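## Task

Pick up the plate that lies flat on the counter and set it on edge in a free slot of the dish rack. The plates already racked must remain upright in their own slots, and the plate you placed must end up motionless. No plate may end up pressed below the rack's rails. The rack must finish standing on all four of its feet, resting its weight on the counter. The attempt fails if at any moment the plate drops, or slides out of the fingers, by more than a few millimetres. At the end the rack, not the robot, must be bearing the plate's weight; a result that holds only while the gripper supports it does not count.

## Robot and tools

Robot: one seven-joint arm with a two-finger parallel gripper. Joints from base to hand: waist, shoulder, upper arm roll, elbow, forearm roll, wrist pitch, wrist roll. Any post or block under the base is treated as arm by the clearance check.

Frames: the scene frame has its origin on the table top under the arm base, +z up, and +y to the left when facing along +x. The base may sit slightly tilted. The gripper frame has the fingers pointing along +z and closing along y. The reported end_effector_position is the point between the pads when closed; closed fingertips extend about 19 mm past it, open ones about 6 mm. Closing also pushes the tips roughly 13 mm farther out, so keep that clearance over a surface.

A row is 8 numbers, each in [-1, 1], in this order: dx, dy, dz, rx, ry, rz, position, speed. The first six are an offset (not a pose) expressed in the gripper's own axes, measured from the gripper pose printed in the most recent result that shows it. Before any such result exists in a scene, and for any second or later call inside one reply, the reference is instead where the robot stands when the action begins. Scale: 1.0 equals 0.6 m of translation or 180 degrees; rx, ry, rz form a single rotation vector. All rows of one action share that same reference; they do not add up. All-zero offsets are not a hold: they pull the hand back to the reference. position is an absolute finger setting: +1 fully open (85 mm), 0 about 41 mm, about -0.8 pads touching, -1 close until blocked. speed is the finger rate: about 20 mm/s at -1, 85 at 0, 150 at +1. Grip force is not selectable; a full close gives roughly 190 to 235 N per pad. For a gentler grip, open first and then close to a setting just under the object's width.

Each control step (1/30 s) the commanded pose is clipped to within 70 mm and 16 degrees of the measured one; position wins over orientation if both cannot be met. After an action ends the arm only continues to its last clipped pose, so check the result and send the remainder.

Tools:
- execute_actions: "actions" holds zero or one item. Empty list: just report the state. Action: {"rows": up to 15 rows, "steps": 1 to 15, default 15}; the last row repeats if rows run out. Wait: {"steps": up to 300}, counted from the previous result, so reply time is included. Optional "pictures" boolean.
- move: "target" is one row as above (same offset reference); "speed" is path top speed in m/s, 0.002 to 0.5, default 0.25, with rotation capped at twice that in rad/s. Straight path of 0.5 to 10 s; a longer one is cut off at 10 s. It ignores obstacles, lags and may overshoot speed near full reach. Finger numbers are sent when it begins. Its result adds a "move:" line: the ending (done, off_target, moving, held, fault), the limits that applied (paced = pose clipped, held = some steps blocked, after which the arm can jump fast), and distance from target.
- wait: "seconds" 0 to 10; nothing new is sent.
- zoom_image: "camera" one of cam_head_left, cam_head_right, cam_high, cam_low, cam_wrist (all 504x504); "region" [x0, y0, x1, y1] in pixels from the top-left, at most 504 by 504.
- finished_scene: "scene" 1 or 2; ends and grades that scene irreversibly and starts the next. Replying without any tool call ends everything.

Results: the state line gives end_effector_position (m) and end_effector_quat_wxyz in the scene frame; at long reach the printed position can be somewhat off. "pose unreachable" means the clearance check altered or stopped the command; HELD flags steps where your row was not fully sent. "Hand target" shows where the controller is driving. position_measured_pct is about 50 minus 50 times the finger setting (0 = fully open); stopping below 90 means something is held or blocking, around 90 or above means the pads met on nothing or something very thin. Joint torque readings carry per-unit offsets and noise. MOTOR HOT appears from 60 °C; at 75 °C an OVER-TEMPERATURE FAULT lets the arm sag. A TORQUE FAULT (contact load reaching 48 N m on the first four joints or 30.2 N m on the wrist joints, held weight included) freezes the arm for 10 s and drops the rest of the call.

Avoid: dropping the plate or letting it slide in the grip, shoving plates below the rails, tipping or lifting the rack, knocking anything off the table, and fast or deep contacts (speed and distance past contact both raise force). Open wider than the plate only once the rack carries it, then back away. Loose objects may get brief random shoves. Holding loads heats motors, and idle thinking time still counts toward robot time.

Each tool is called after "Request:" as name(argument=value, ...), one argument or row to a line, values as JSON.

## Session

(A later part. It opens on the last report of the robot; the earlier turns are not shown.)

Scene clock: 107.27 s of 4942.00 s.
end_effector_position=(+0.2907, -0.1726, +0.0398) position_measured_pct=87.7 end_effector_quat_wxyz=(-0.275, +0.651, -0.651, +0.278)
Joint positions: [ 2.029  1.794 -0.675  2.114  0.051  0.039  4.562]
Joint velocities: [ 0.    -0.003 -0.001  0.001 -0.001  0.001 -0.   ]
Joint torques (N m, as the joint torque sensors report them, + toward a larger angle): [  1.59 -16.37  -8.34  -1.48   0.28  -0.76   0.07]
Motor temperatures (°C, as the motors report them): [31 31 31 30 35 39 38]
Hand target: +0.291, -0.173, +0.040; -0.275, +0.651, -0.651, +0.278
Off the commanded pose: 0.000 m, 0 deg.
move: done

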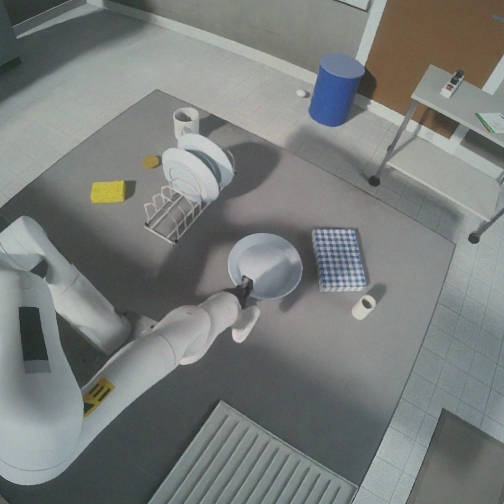

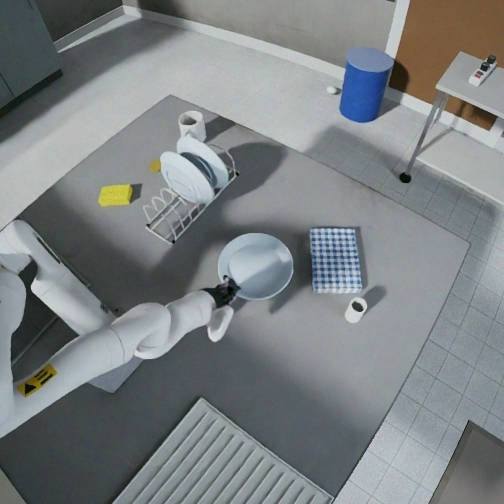

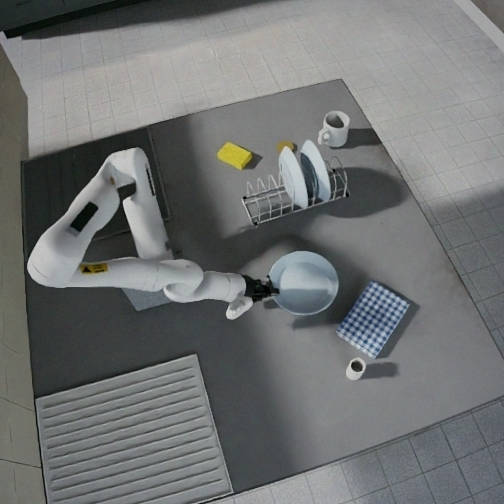

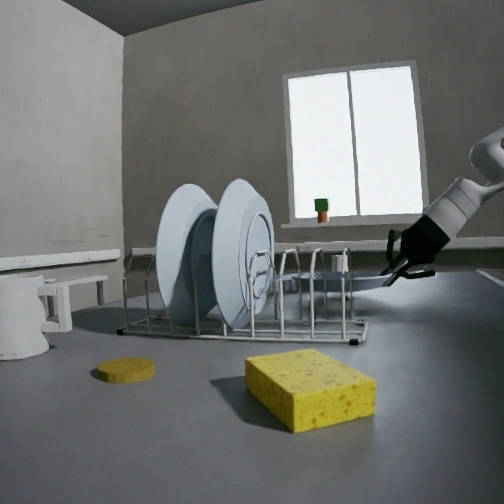

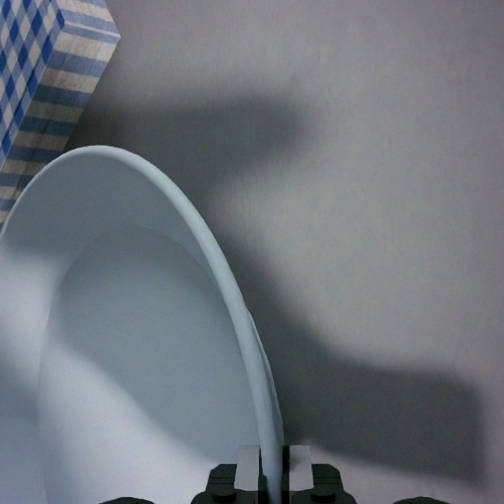

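Request:
move(
  target=[0,-0.216,-0.2085,0,0,0,-1,-1],
  speed=0.15,
)

Request:
move(
  target=[-0.155,-0.1666,-0.0915,0.1816,-0.0217,-0.875,-1,-1],
  speed=0.3,
)

Scene clock: 124.37 s of 4942.00 s.
end_effector_position=(+0.2909, -0.1718, +0.2201) position_measured_pct=87.7 end_effector_quat_wxyz=(-0.276, +0.651, -0.650, +0.278)
Joint positions: [ 2.052  1.378 -0.866  2.036 -0.104  0.431  4.38 ]
Joint velocities: [-0.001 -0.007 -0.001 -0.     0.001  0.004 -0.003]
Joint torques (N m, as the joint torque sensors report them, + toward a larger angle): [  1.46 -14.12  -7.09  -7.63  -0.93  -0.96   0.02]
Motor temperatures (°C, as the motors report them): [31 32 31 30 35 39 38]
Hand target: +0.291, -0.172, +0.220; -0.275, +0.651, -0.650, +0.278
Off the commanded pose: 0.001 m, 0 deg.
After step 90, 12.43 s passed at rest.
move: done

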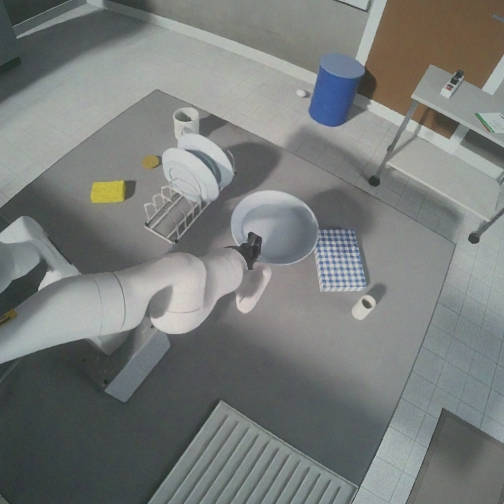

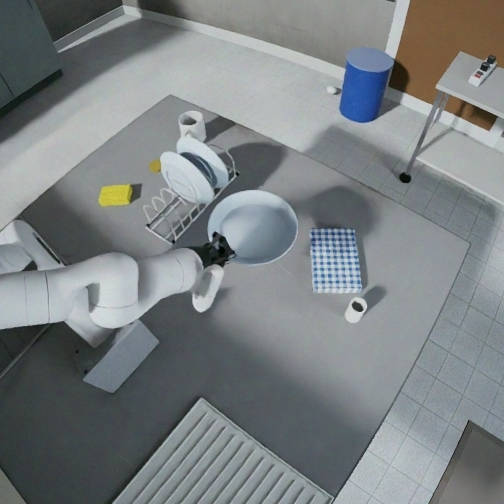

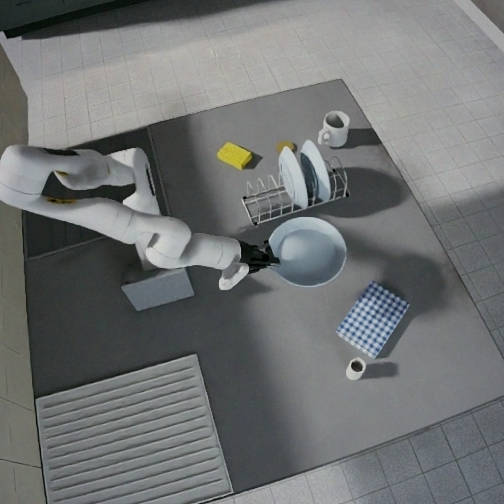

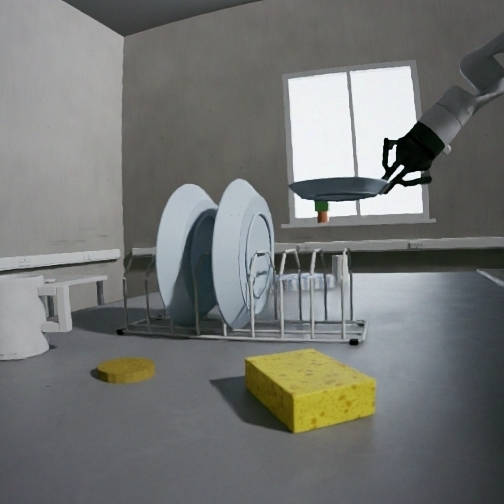

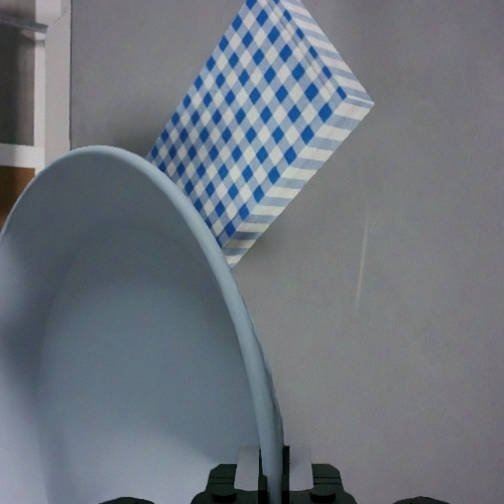

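Scene clock: 129.53 s of 4942.00 s.
end_effector_position=(+0.3204, -0.0786, +0.3302) position_measured_pct=87.7 end_effector_quat_wxyz=(+0.076, +0.688, +0.581, +0.428)
Joint positions: [ 2.139  1.91  -1.716  1.779  0.618  1.183  6.229]
Joint velocities: [-0.005  0.002 -0.002 -0.001 -0.     0.003  0.005]
Joint torques (N m, as the joint torque sensors report them, + toward a larger angle): [  2.07 -14.22 -10.43  -5.63  -1.64  -2.5   -0.1 ]
Motor temperatures (°C, as the motors report them): [31 32 31 30 35 39 38]
Hand target: +0.320, -0.079, +0.330; +0.076, +0.688, +0.582, +0.428
Off the commanded pose: 0.001 m, 0 deg.
move: done

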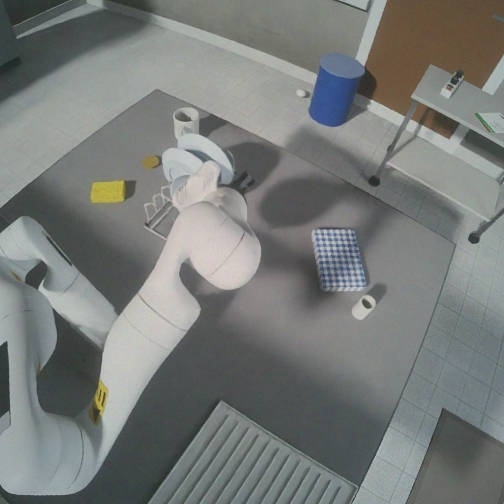

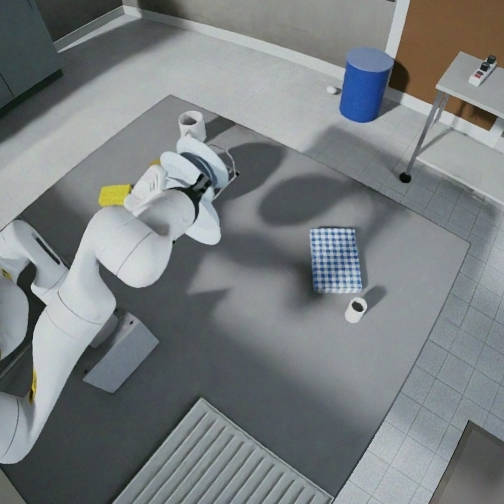

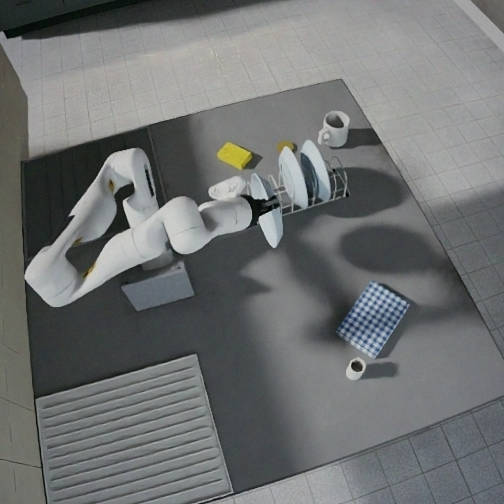

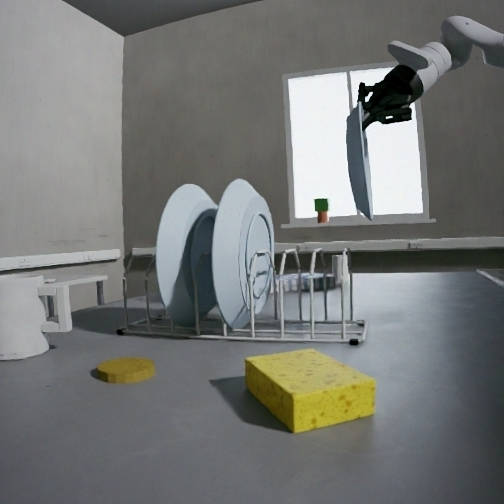

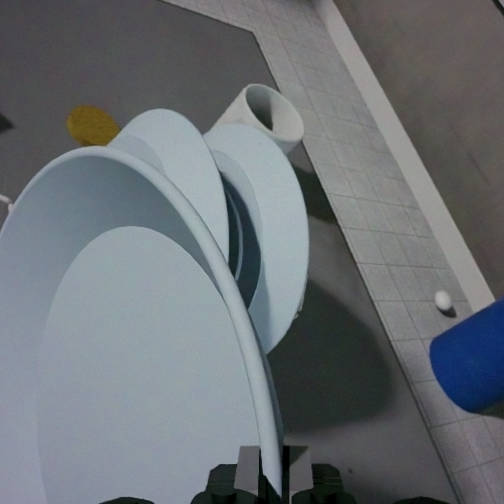

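Request:
move(
  target=[0.2333,-0.0795,0.1507,0,0,0,-1,-1],
  speed=0.15,
)

Request:
zoom_image(
  camera="cam_low",
  region=[220, 60, 440, 360],
)

Request:
zoom_image(
  camera="cam_head_right",
  region=[90, 90, 260, 260],
)

Scene clock: 135.17 s of 4942.00 s.
end_effector_position=(+0.3408, +0.0931, +0.3154) position_measured_pct=87.7 end_effector_quat_wxyz=(+0.076, +0.687, +0.582, +0.428)
Joint positions: [ 2.065  1.7   -1.801  2.23   0.637  0.71   5.849]
Joint velocities: [-0.003 -0.012 -0.001  0.003  0.003 -0.006 -0.008]
Joint torques (N m, as the joint torque sensors report them, + toward a larger angle): [ 2.3  -9.19 -7.43 -9.21 -0.23 -2.83 -0.4 ]
Motor temperatures (°C, as the motors report them): [31 32 31 30 35 39 38]
Hand target: +0.341, +0.093, +0.315; +0.076, +0.687, +0.582, +0.428
Off the commanded pose: 0.000 m, 0 deg.
After step 90, 1.03 s passed at rest.
move: done

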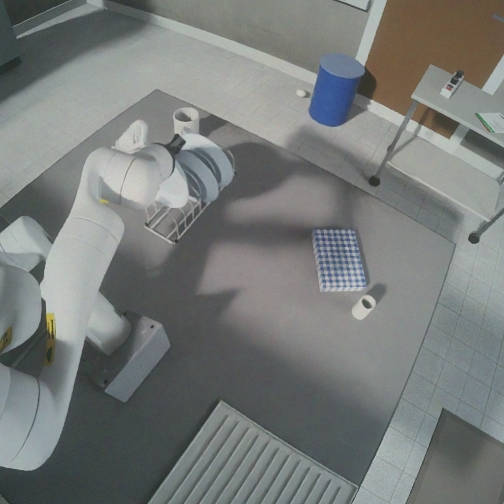

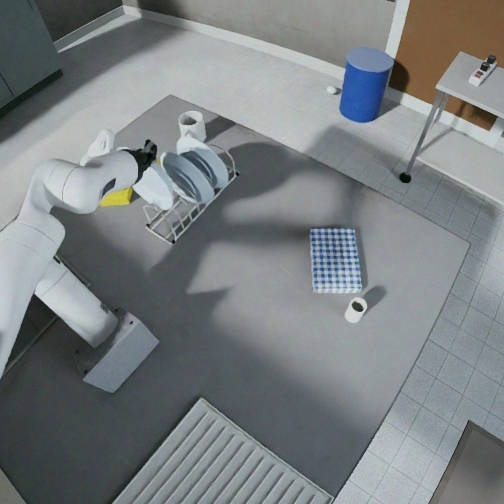

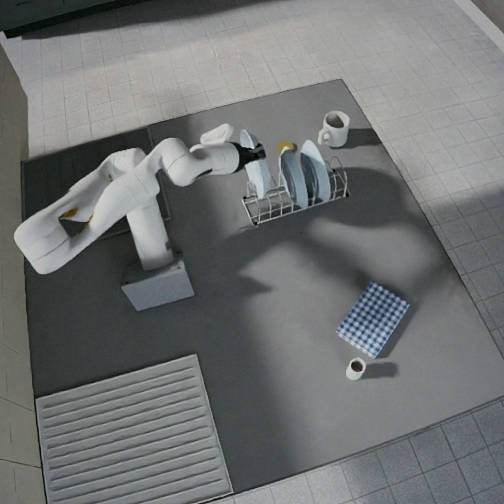

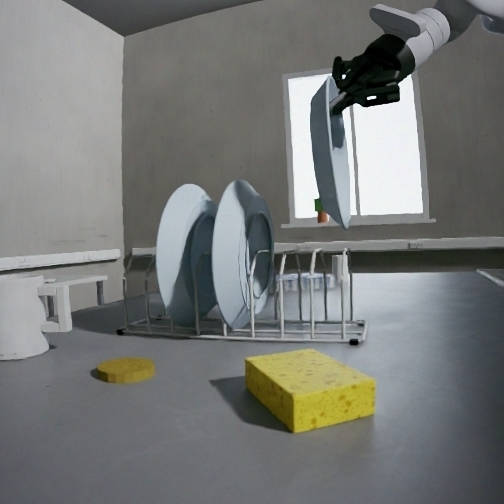

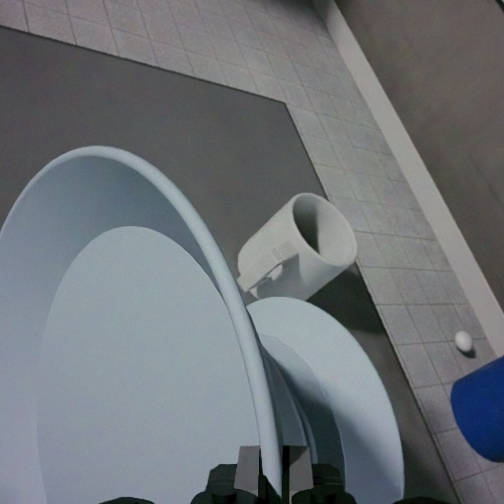

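Region (220, 60, 440, 360) of cam_low's 504x504 image, scaled by 1.680, with more detail than that image has; it fills the left 370 columns of this view, and the rest is white.

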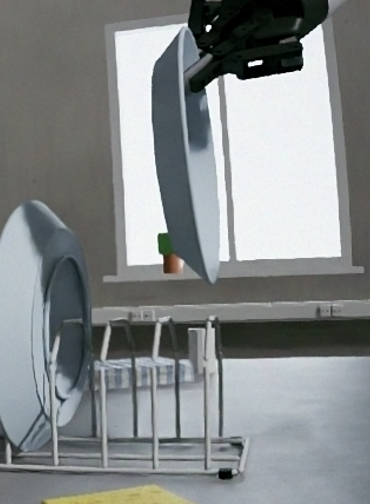

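Region (90, 90, 260, 260) of cam_head_right's 504x504 image, scaled by 2.965, with more detail than that image has.

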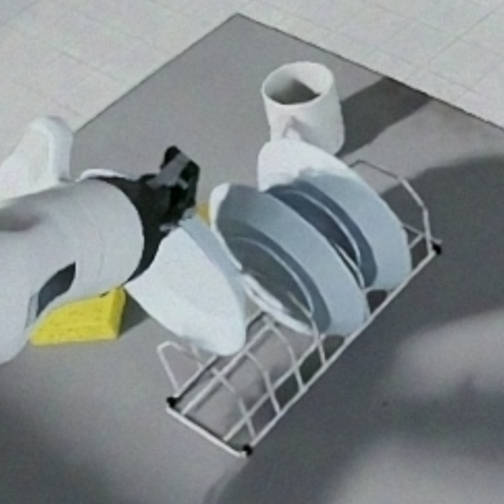

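Request:
move(
  target=[-0.0167,-0.0272,0.0138,-0.0217,0.0087,-0.009,-1,-1],
  speed=0.05,
)

Request:
zoom_image(
  camera="cam_low",
  region=[220, 60, 440, 360],
)

Request:
zoom_image(
  camera="cam_high",
  region=[200, 110, 330, 240],
)

Scene clock: 149.93 s of 4942.00 s.
end_effector_position=(+0.3348, +0.0927, +0.2953) position_measured_pct=87.7 end_effector_quat_wxyz=(+0.098, +0.670, +0.577, +0.456)
Joint positions: [ 2.117  1.756 -1.73   2.325  0.727  0.6    5.861]
Joint velocities: [ 0.005  0.004  0.004  0.005  0.006 -0.008  0.001]
Joint torques (N m, as the joint torque sensors report them, + toward a larger angle): [ 2.07 -9.29 -7.76 -7.79 -0.28 -3.37 -0.16]
Motor temperatures (°C, as the motors report them): [31 32 31 30 35 39 38]
Hand target: +0.335, +0.093, +0.295; +0.098, +0.670, +0.577, +0.456
Off the commanded pose: 0.000 m, 0 deg.
After step 90, 10.67 s passed at rest.
move: done

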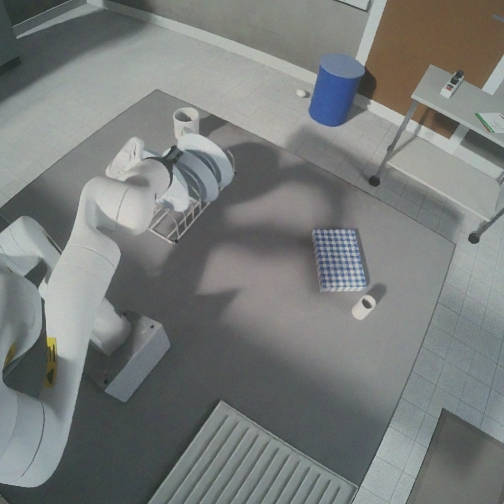

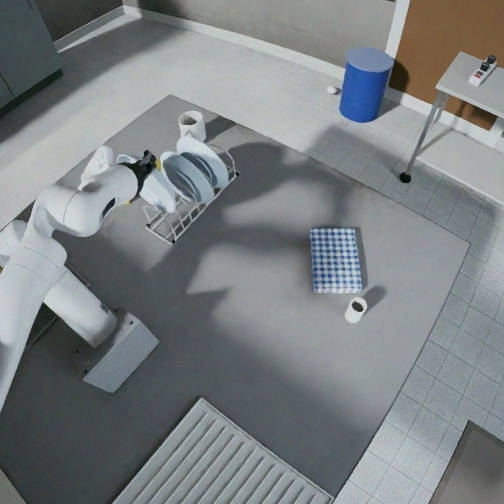

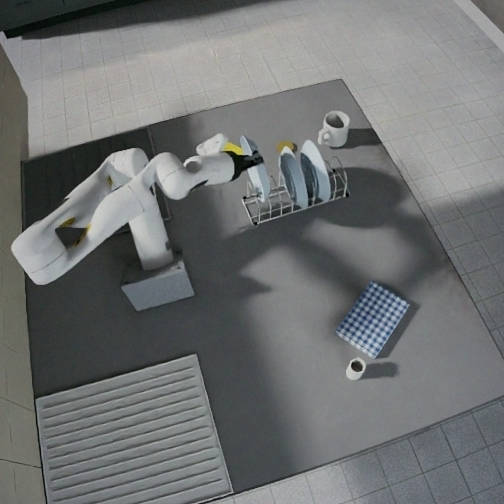

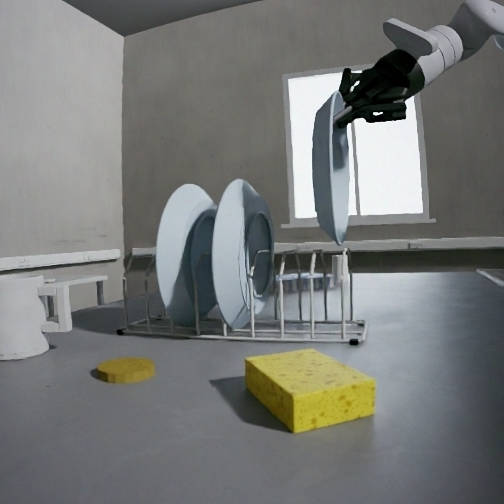

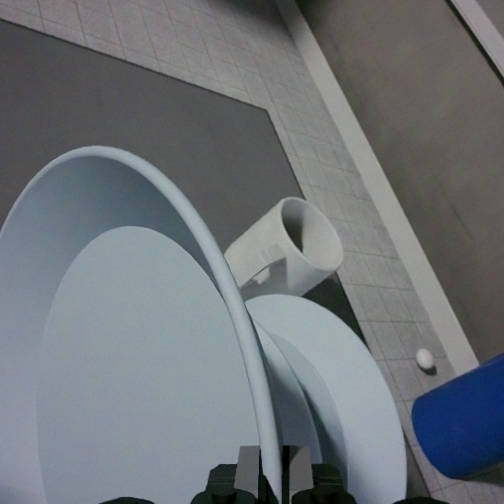

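Region (220, 60, 440, 360) of cam_low's 504x504 image, scaled by 1.680, with more detail than that image has; it fills the left 370 columns of this view, and the rest is white.

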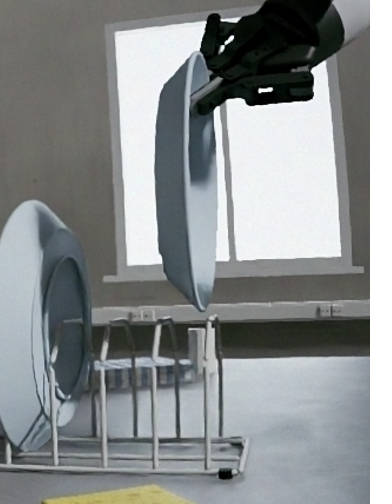

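Region (200, 110, 330, 240) of cam_high's 504x504 image, scaled by 3.877, with more detail than that image has.

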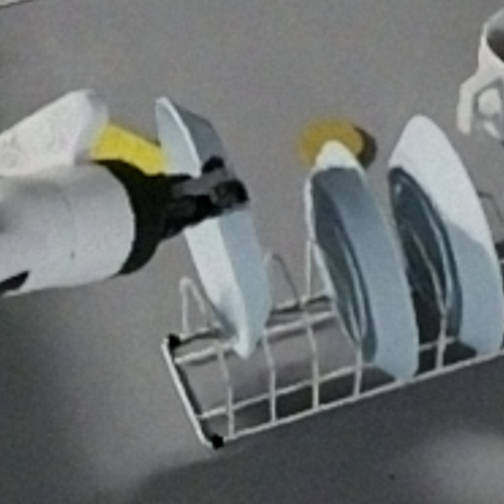

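Request:
move(
  target=[-0.0332,-0.046,0.035,0,0,0,-1,-1],
  speed=0.04,
)

Request:
zoom_image(
  camera="cam_low",
  region=[270, 110, 410, 360],
)

Request:
zoom_image(
  camera="cam_high",
  region=[200, 110, 330, 240],
)

Scene clock: 158.37 s of 4942.00 s.
end_effector_position=(+0.3328, +0.0923, +0.2553) position_measured_pct=87.7 end_effector_quat_wxyz=(+0.098, +0.670, +0.577, +0.456)
Joint positions: [ 2.109  1.782 -1.608  2.395  0.84   0.5    5.854]
Joint velocities: [ 0.001 -0.002  0.003  0.002  0.003 -0.004 -0.002]
Joint torques (N m, as the joint torque sensors report them, + toward a larger angle): [ 2.09 -9.21 -7.63 -7.02 -0.39 -3.39 -0.41]
Motor temperatures (°C, as the motors report them): [31 32 31 30 35 39 38]
Hand target: +0.333, +0.092, +0.255; +0.098, +0.670, +0.577, +0.456
Off the commanded pose: 0.000 m, 0 deg.
After step 90, 4.10 s passed at rest.
move: done

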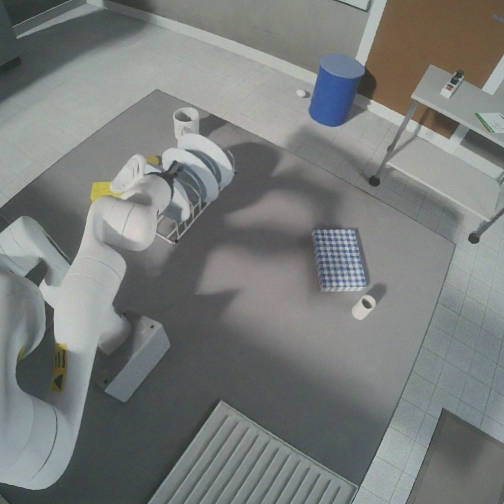

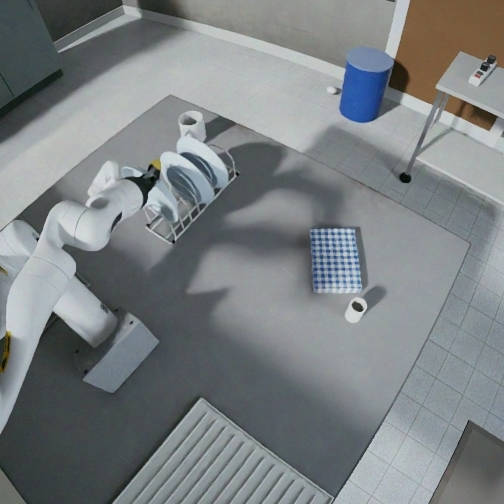

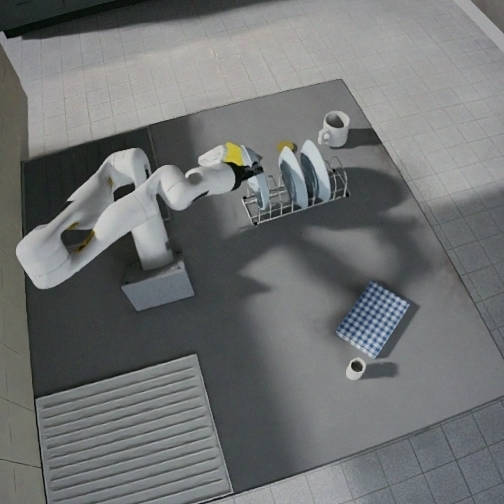

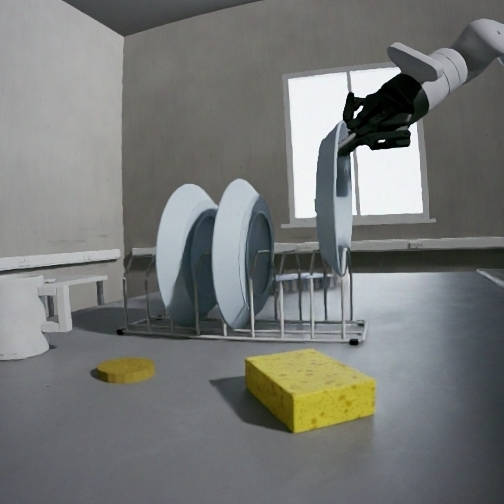

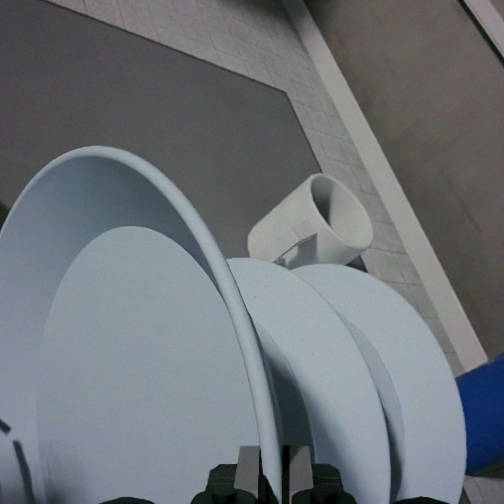

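Region (270, 110, 410, 360) of cam_low's 504x504 image, scaled by 2.016, with more detail than that image has; it fills the left 282 columns of this view, and the rest is white.

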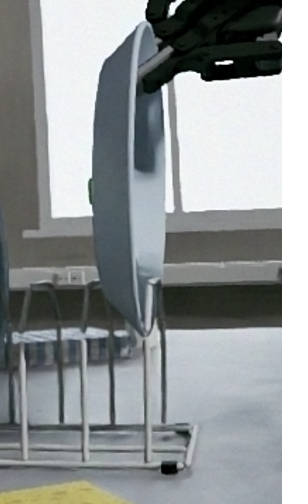

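Region (200, 110, 330, 240) of cam_high's 504x504 image, scaled by 3.877, with more detail than that image has.

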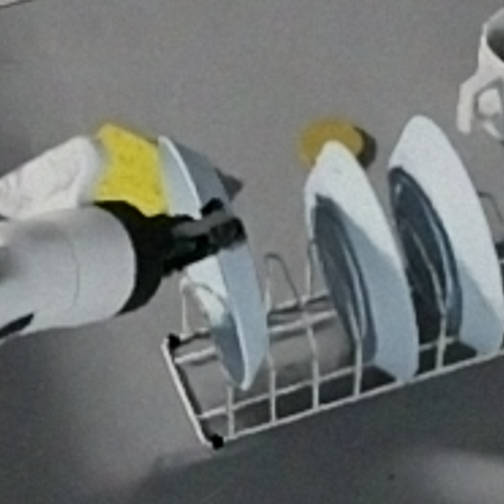

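Request:
move(
  target=[-0.0374,-0.0477,0.0441,0,0,0,-1,-1],
  speed=0.03,
)

Request:
zoom_image(
  camera="cam_low",
  region=[270, 220, 390, 360],
)

Request:
zoom_image(
  camera="cam_high",
  region=[220, 140, 310, 240],
)

Request:
zoom_image(
  camera="cam_head_right",
  region=[120, 150, 230, 260],
)

Scene clock: 165.37 s of 4942.00 s.
end_effector_position=(+0.3341, +0.0922, +0.2103) position_measured_pct=87.7 end_effector_quat_wxyz=(+0.098, +0.670, +0.577, +0.456)
Joint positions: [ 2.068  1.792 -1.433  2.453  1.007  0.349  5.829]
Joint velocities: [-0.002 -0.003  0.006  0.002  0.008 -0.009 -0.003]
Joint torques (N m, as the joint torque sensors report them, + toward a larger angle): [ 2.25 -9.93 -7.35 -5.04 -0.15 -3.18 -0.08]
Motor temperatures (°C, as the motors report them): [31 32 31 30 35 39 38]
Hand target: +0.334, +0.092, +0.210; +0.098, +0.670, +0.577, +0.455
Off the commanded pose: 0.000 m, 0 deg.
After step 90, 2.20 s passed at rest.
move: done

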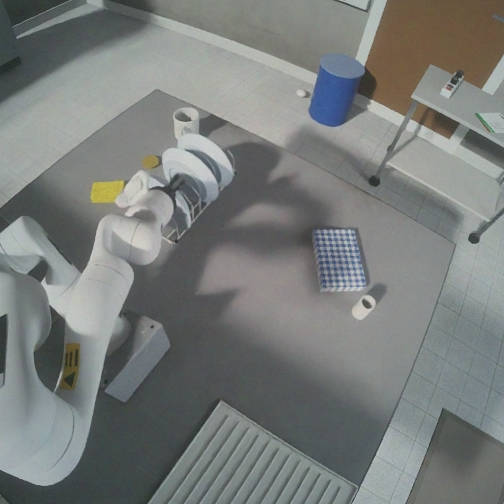

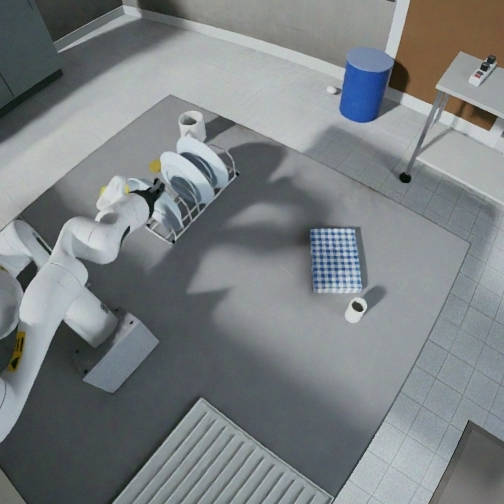

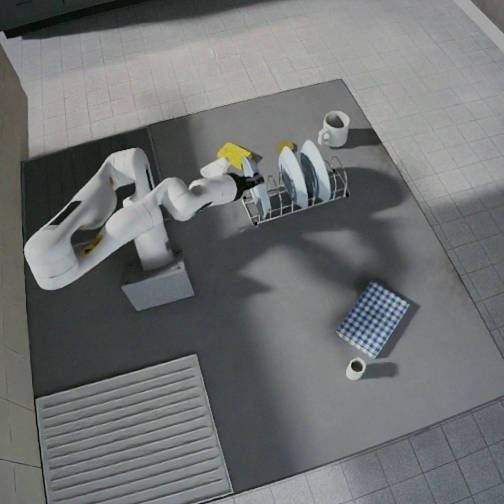

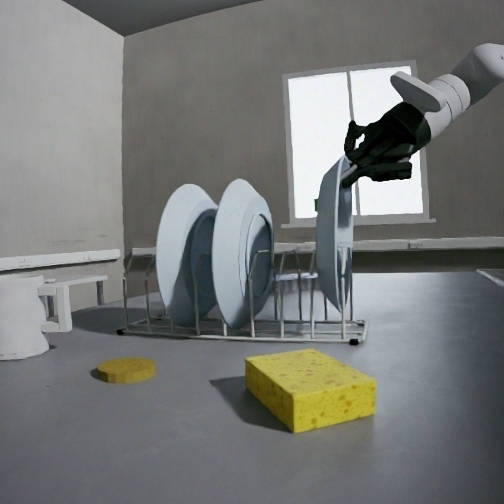

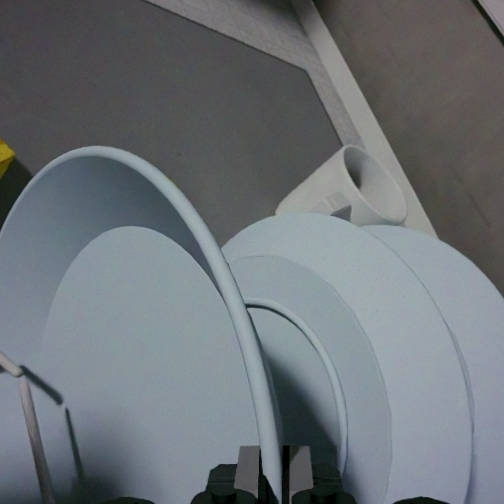

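Region (270, 220, 390, 360) of cam_low's 504x504 image, scaled by 3.600, with more detail than that image has; it fills the left 432 columns of this view, and the rest is white.

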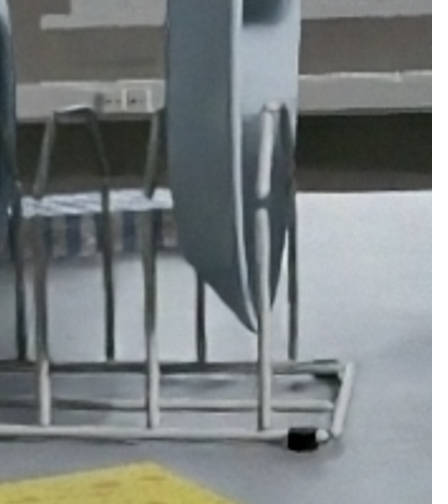

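Region (220, 140, 310, 240) of cam_high's 504x504 image, scaled by 5.040, with more detail than that image has; it fills the left 454 columns of this view, and the rest is white.

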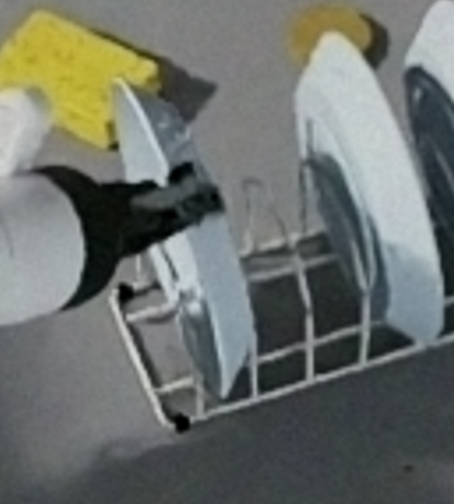

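Region (120, 150, 230, 260) of cam_head_right's 504x504 image, scaled by 4.582, with more detail than that image has.

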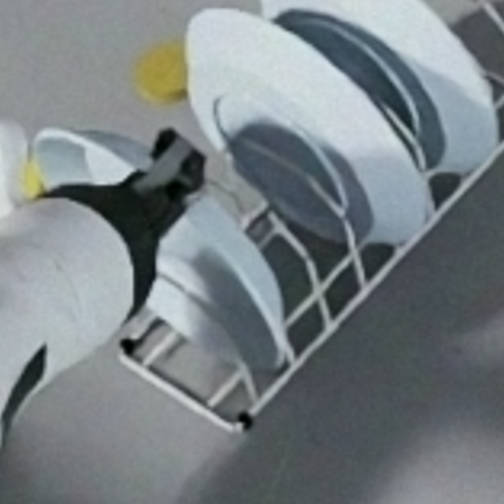

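Request:
move(
  target=[-0.0141,-0.0186,0.016,0,0,0,-1,-1],
  speed=0.02,
)

Request:
zoom_image(
  camera="cam_low",
  region=[290, 270, 380, 350],
)

Request:
zoom_image(
  camera="cam_high",
  region=[230, 140, 350, 240],
)

Request:
zoom_image(
  camera="cam_head_right",
  region=[140, 190, 200, 250],
)

Scene clock: 174.17 s of 4942.00 s.
end_effector_position=(+0.3341, +0.0921, +0.1934) position_measured_pct=87.7 end_effector_quat_wxyz=(+0.098, +0.670, +0.577, +0.456)
Joint positions: [ 2.045  1.789 -1.354  2.47   1.081  0.278  5.814]
Joint velocities: [-0.004 -0.001  0.008  0.004  0.008 -0.01  -0.004]
Joint torques (N m, as the joint torque sensors report them, + toward a larger angle): [ 2.36 -9.94 -7.45 -4.43  0.33 -3.32 -0.34]
Motor temperatures (°C, as the motors report them): [31 32 31 30 35 39 38]
Hand target: +0.334, +0.092, +0.193; +0.098, +0.670, +0.577, +0.455
Off the commanded pose: 0.000 m, 0 deg.
After step 90, 4.70 s passed at rest.
move: done

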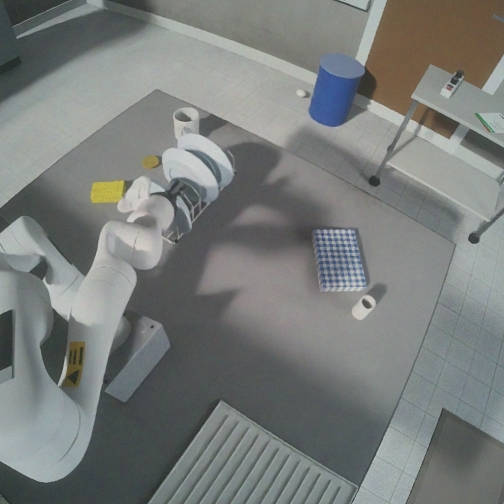

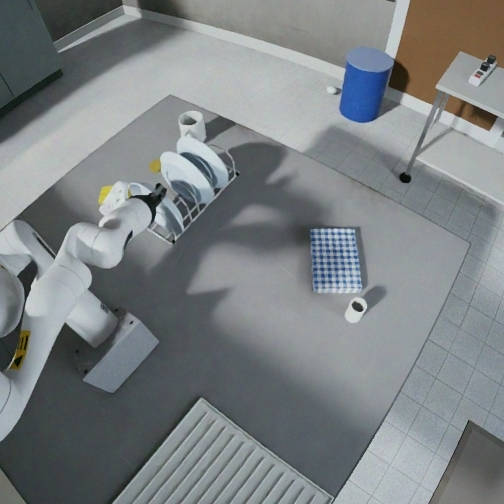

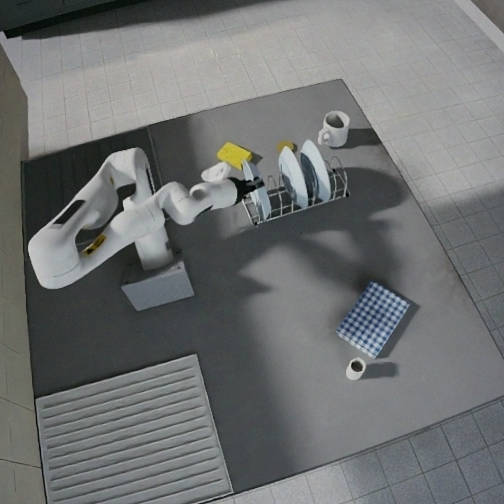

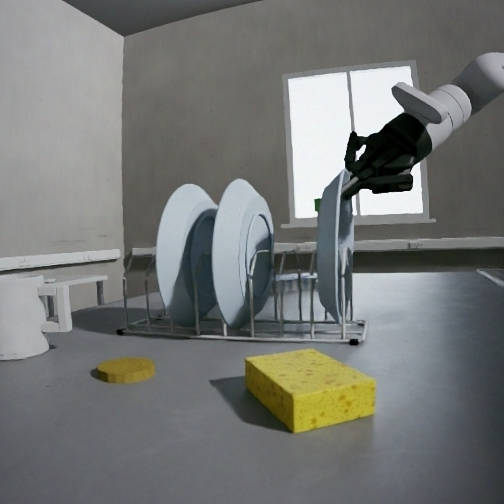

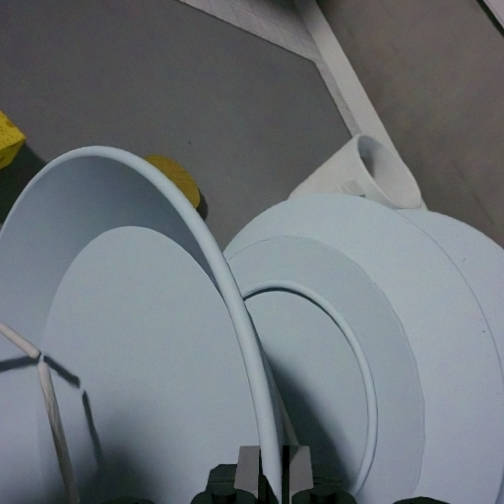

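Region (290, 270, 380, 350) of cam_low's 504x504 image, scaled by 5.600, with more detail than that image has.

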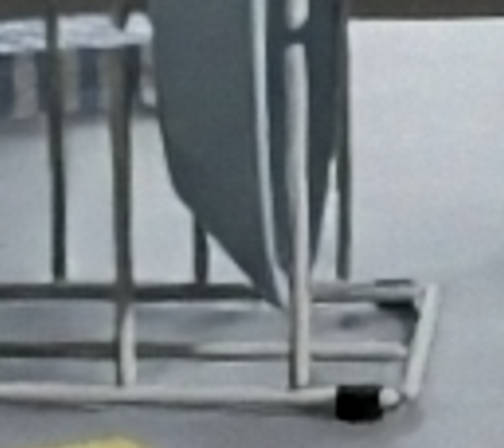

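Region (230, 140, 350, 240) of cam_high's 504x504 image, scaled by 4.200, with more detail than that image has.

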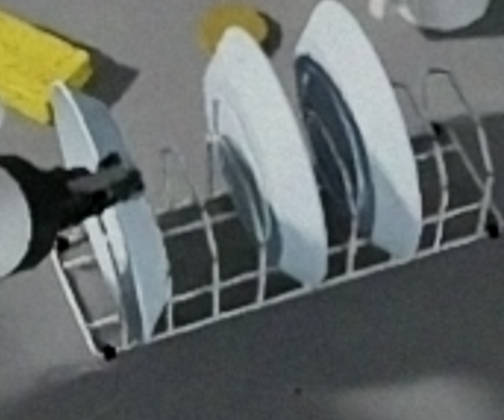

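Region (140, 190, 200, 250) of cam_head_right's 504x504 image, scaled by 8.400, with more detail than that image has.

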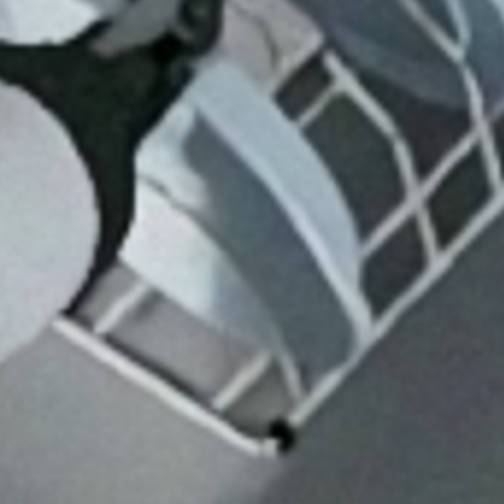

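Request:
move(
  target=[0.0047,-0.0062,0.0058,0,0,0,-1,-1],
  speed=0.01,
)

Request:
zoom_image(
  camera="cam_low",
  region=[210, 270, 380, 350],
)

Request:
zoom_image(
  camera="cam_high",
  region=[230, 140, 350, 240],
)

Scene clock: 181.33 s of 4942.00 s.
end_effector_position=(+0.3339, +0.0971, +0.1905) position_measured_pct=87.7 end_effector_quat_wxyz=(+0.098, +0.670, +0.577, +0.456)
Joint positions: [ 2.024  1.761 -1.327  2.487  1.113  0.225  5.787]
Joint velocities: [-0.005 -0.01   0.008  0.004  0.01  -0.015 -0.008]
Joint torques (N m, as the joint torque sensors report them, + toward a larger angle): [ 2.44 -9.12 -7.67 -4.08  0.11 -3.27 -0.36]
Motor temperatures (°C, as the motors report them): [31 32 31 30 35 39 38]
Hand target: +0.334, +0.097, +0.190; +0.098, +0.670, +0.577, +0.456
Off the commanded pose: 0.000 m, 0 deg.
After step 90, 3.37 s passed at rest.
move: done

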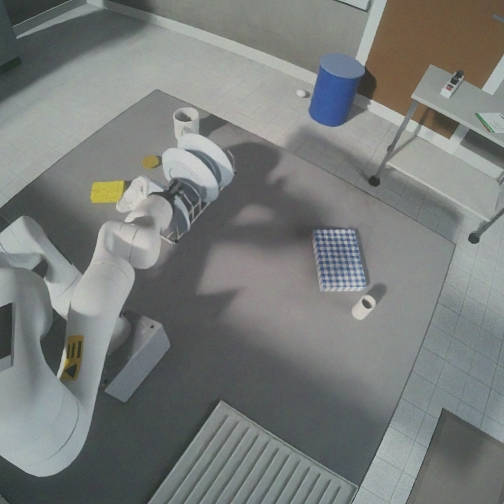

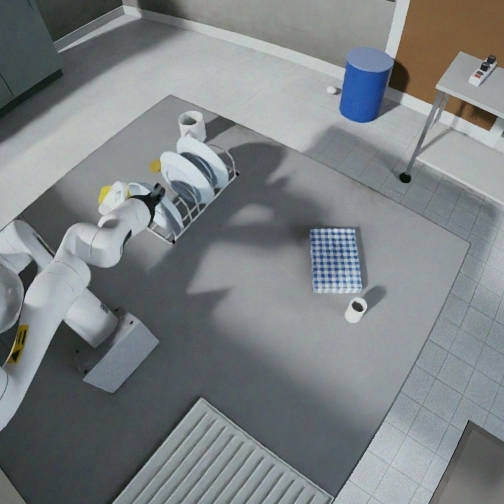

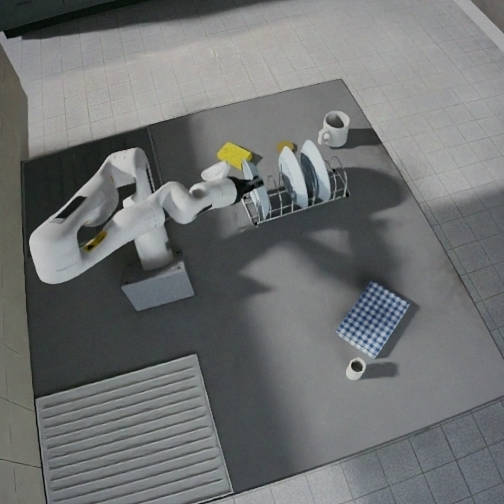

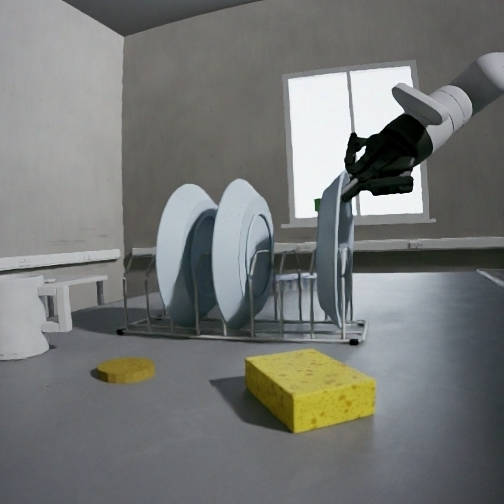

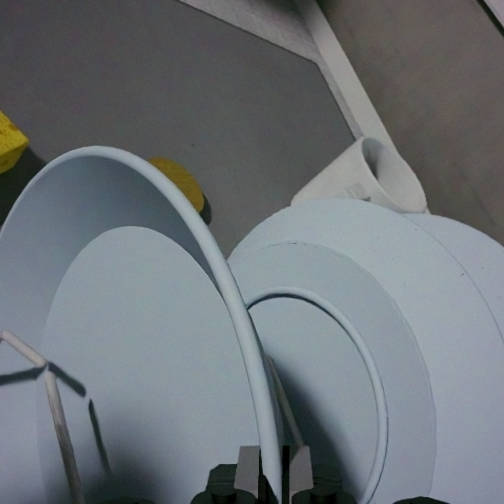

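Region (210, 270, 380, 350) of cam_low's 504x504 image, scaled by 2.965, with more detail than that image has; it fills the top 237 rows of this view, and the rest is white.

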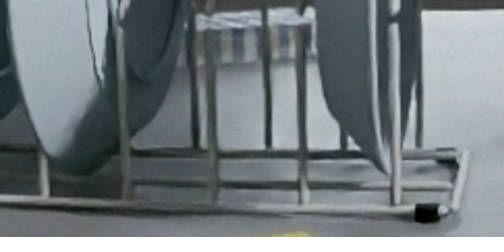

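Region (230, 140, 350, 240) of cam_high's 504x504 image, scaled by 4.200, with more detail than that image has.

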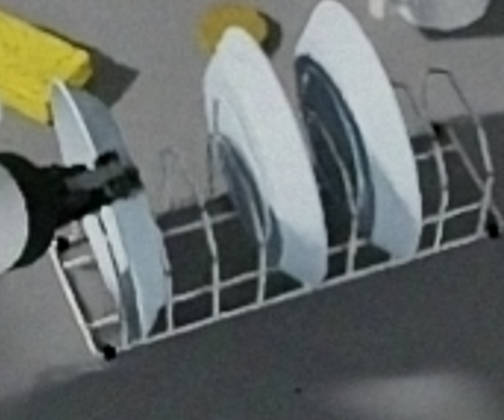

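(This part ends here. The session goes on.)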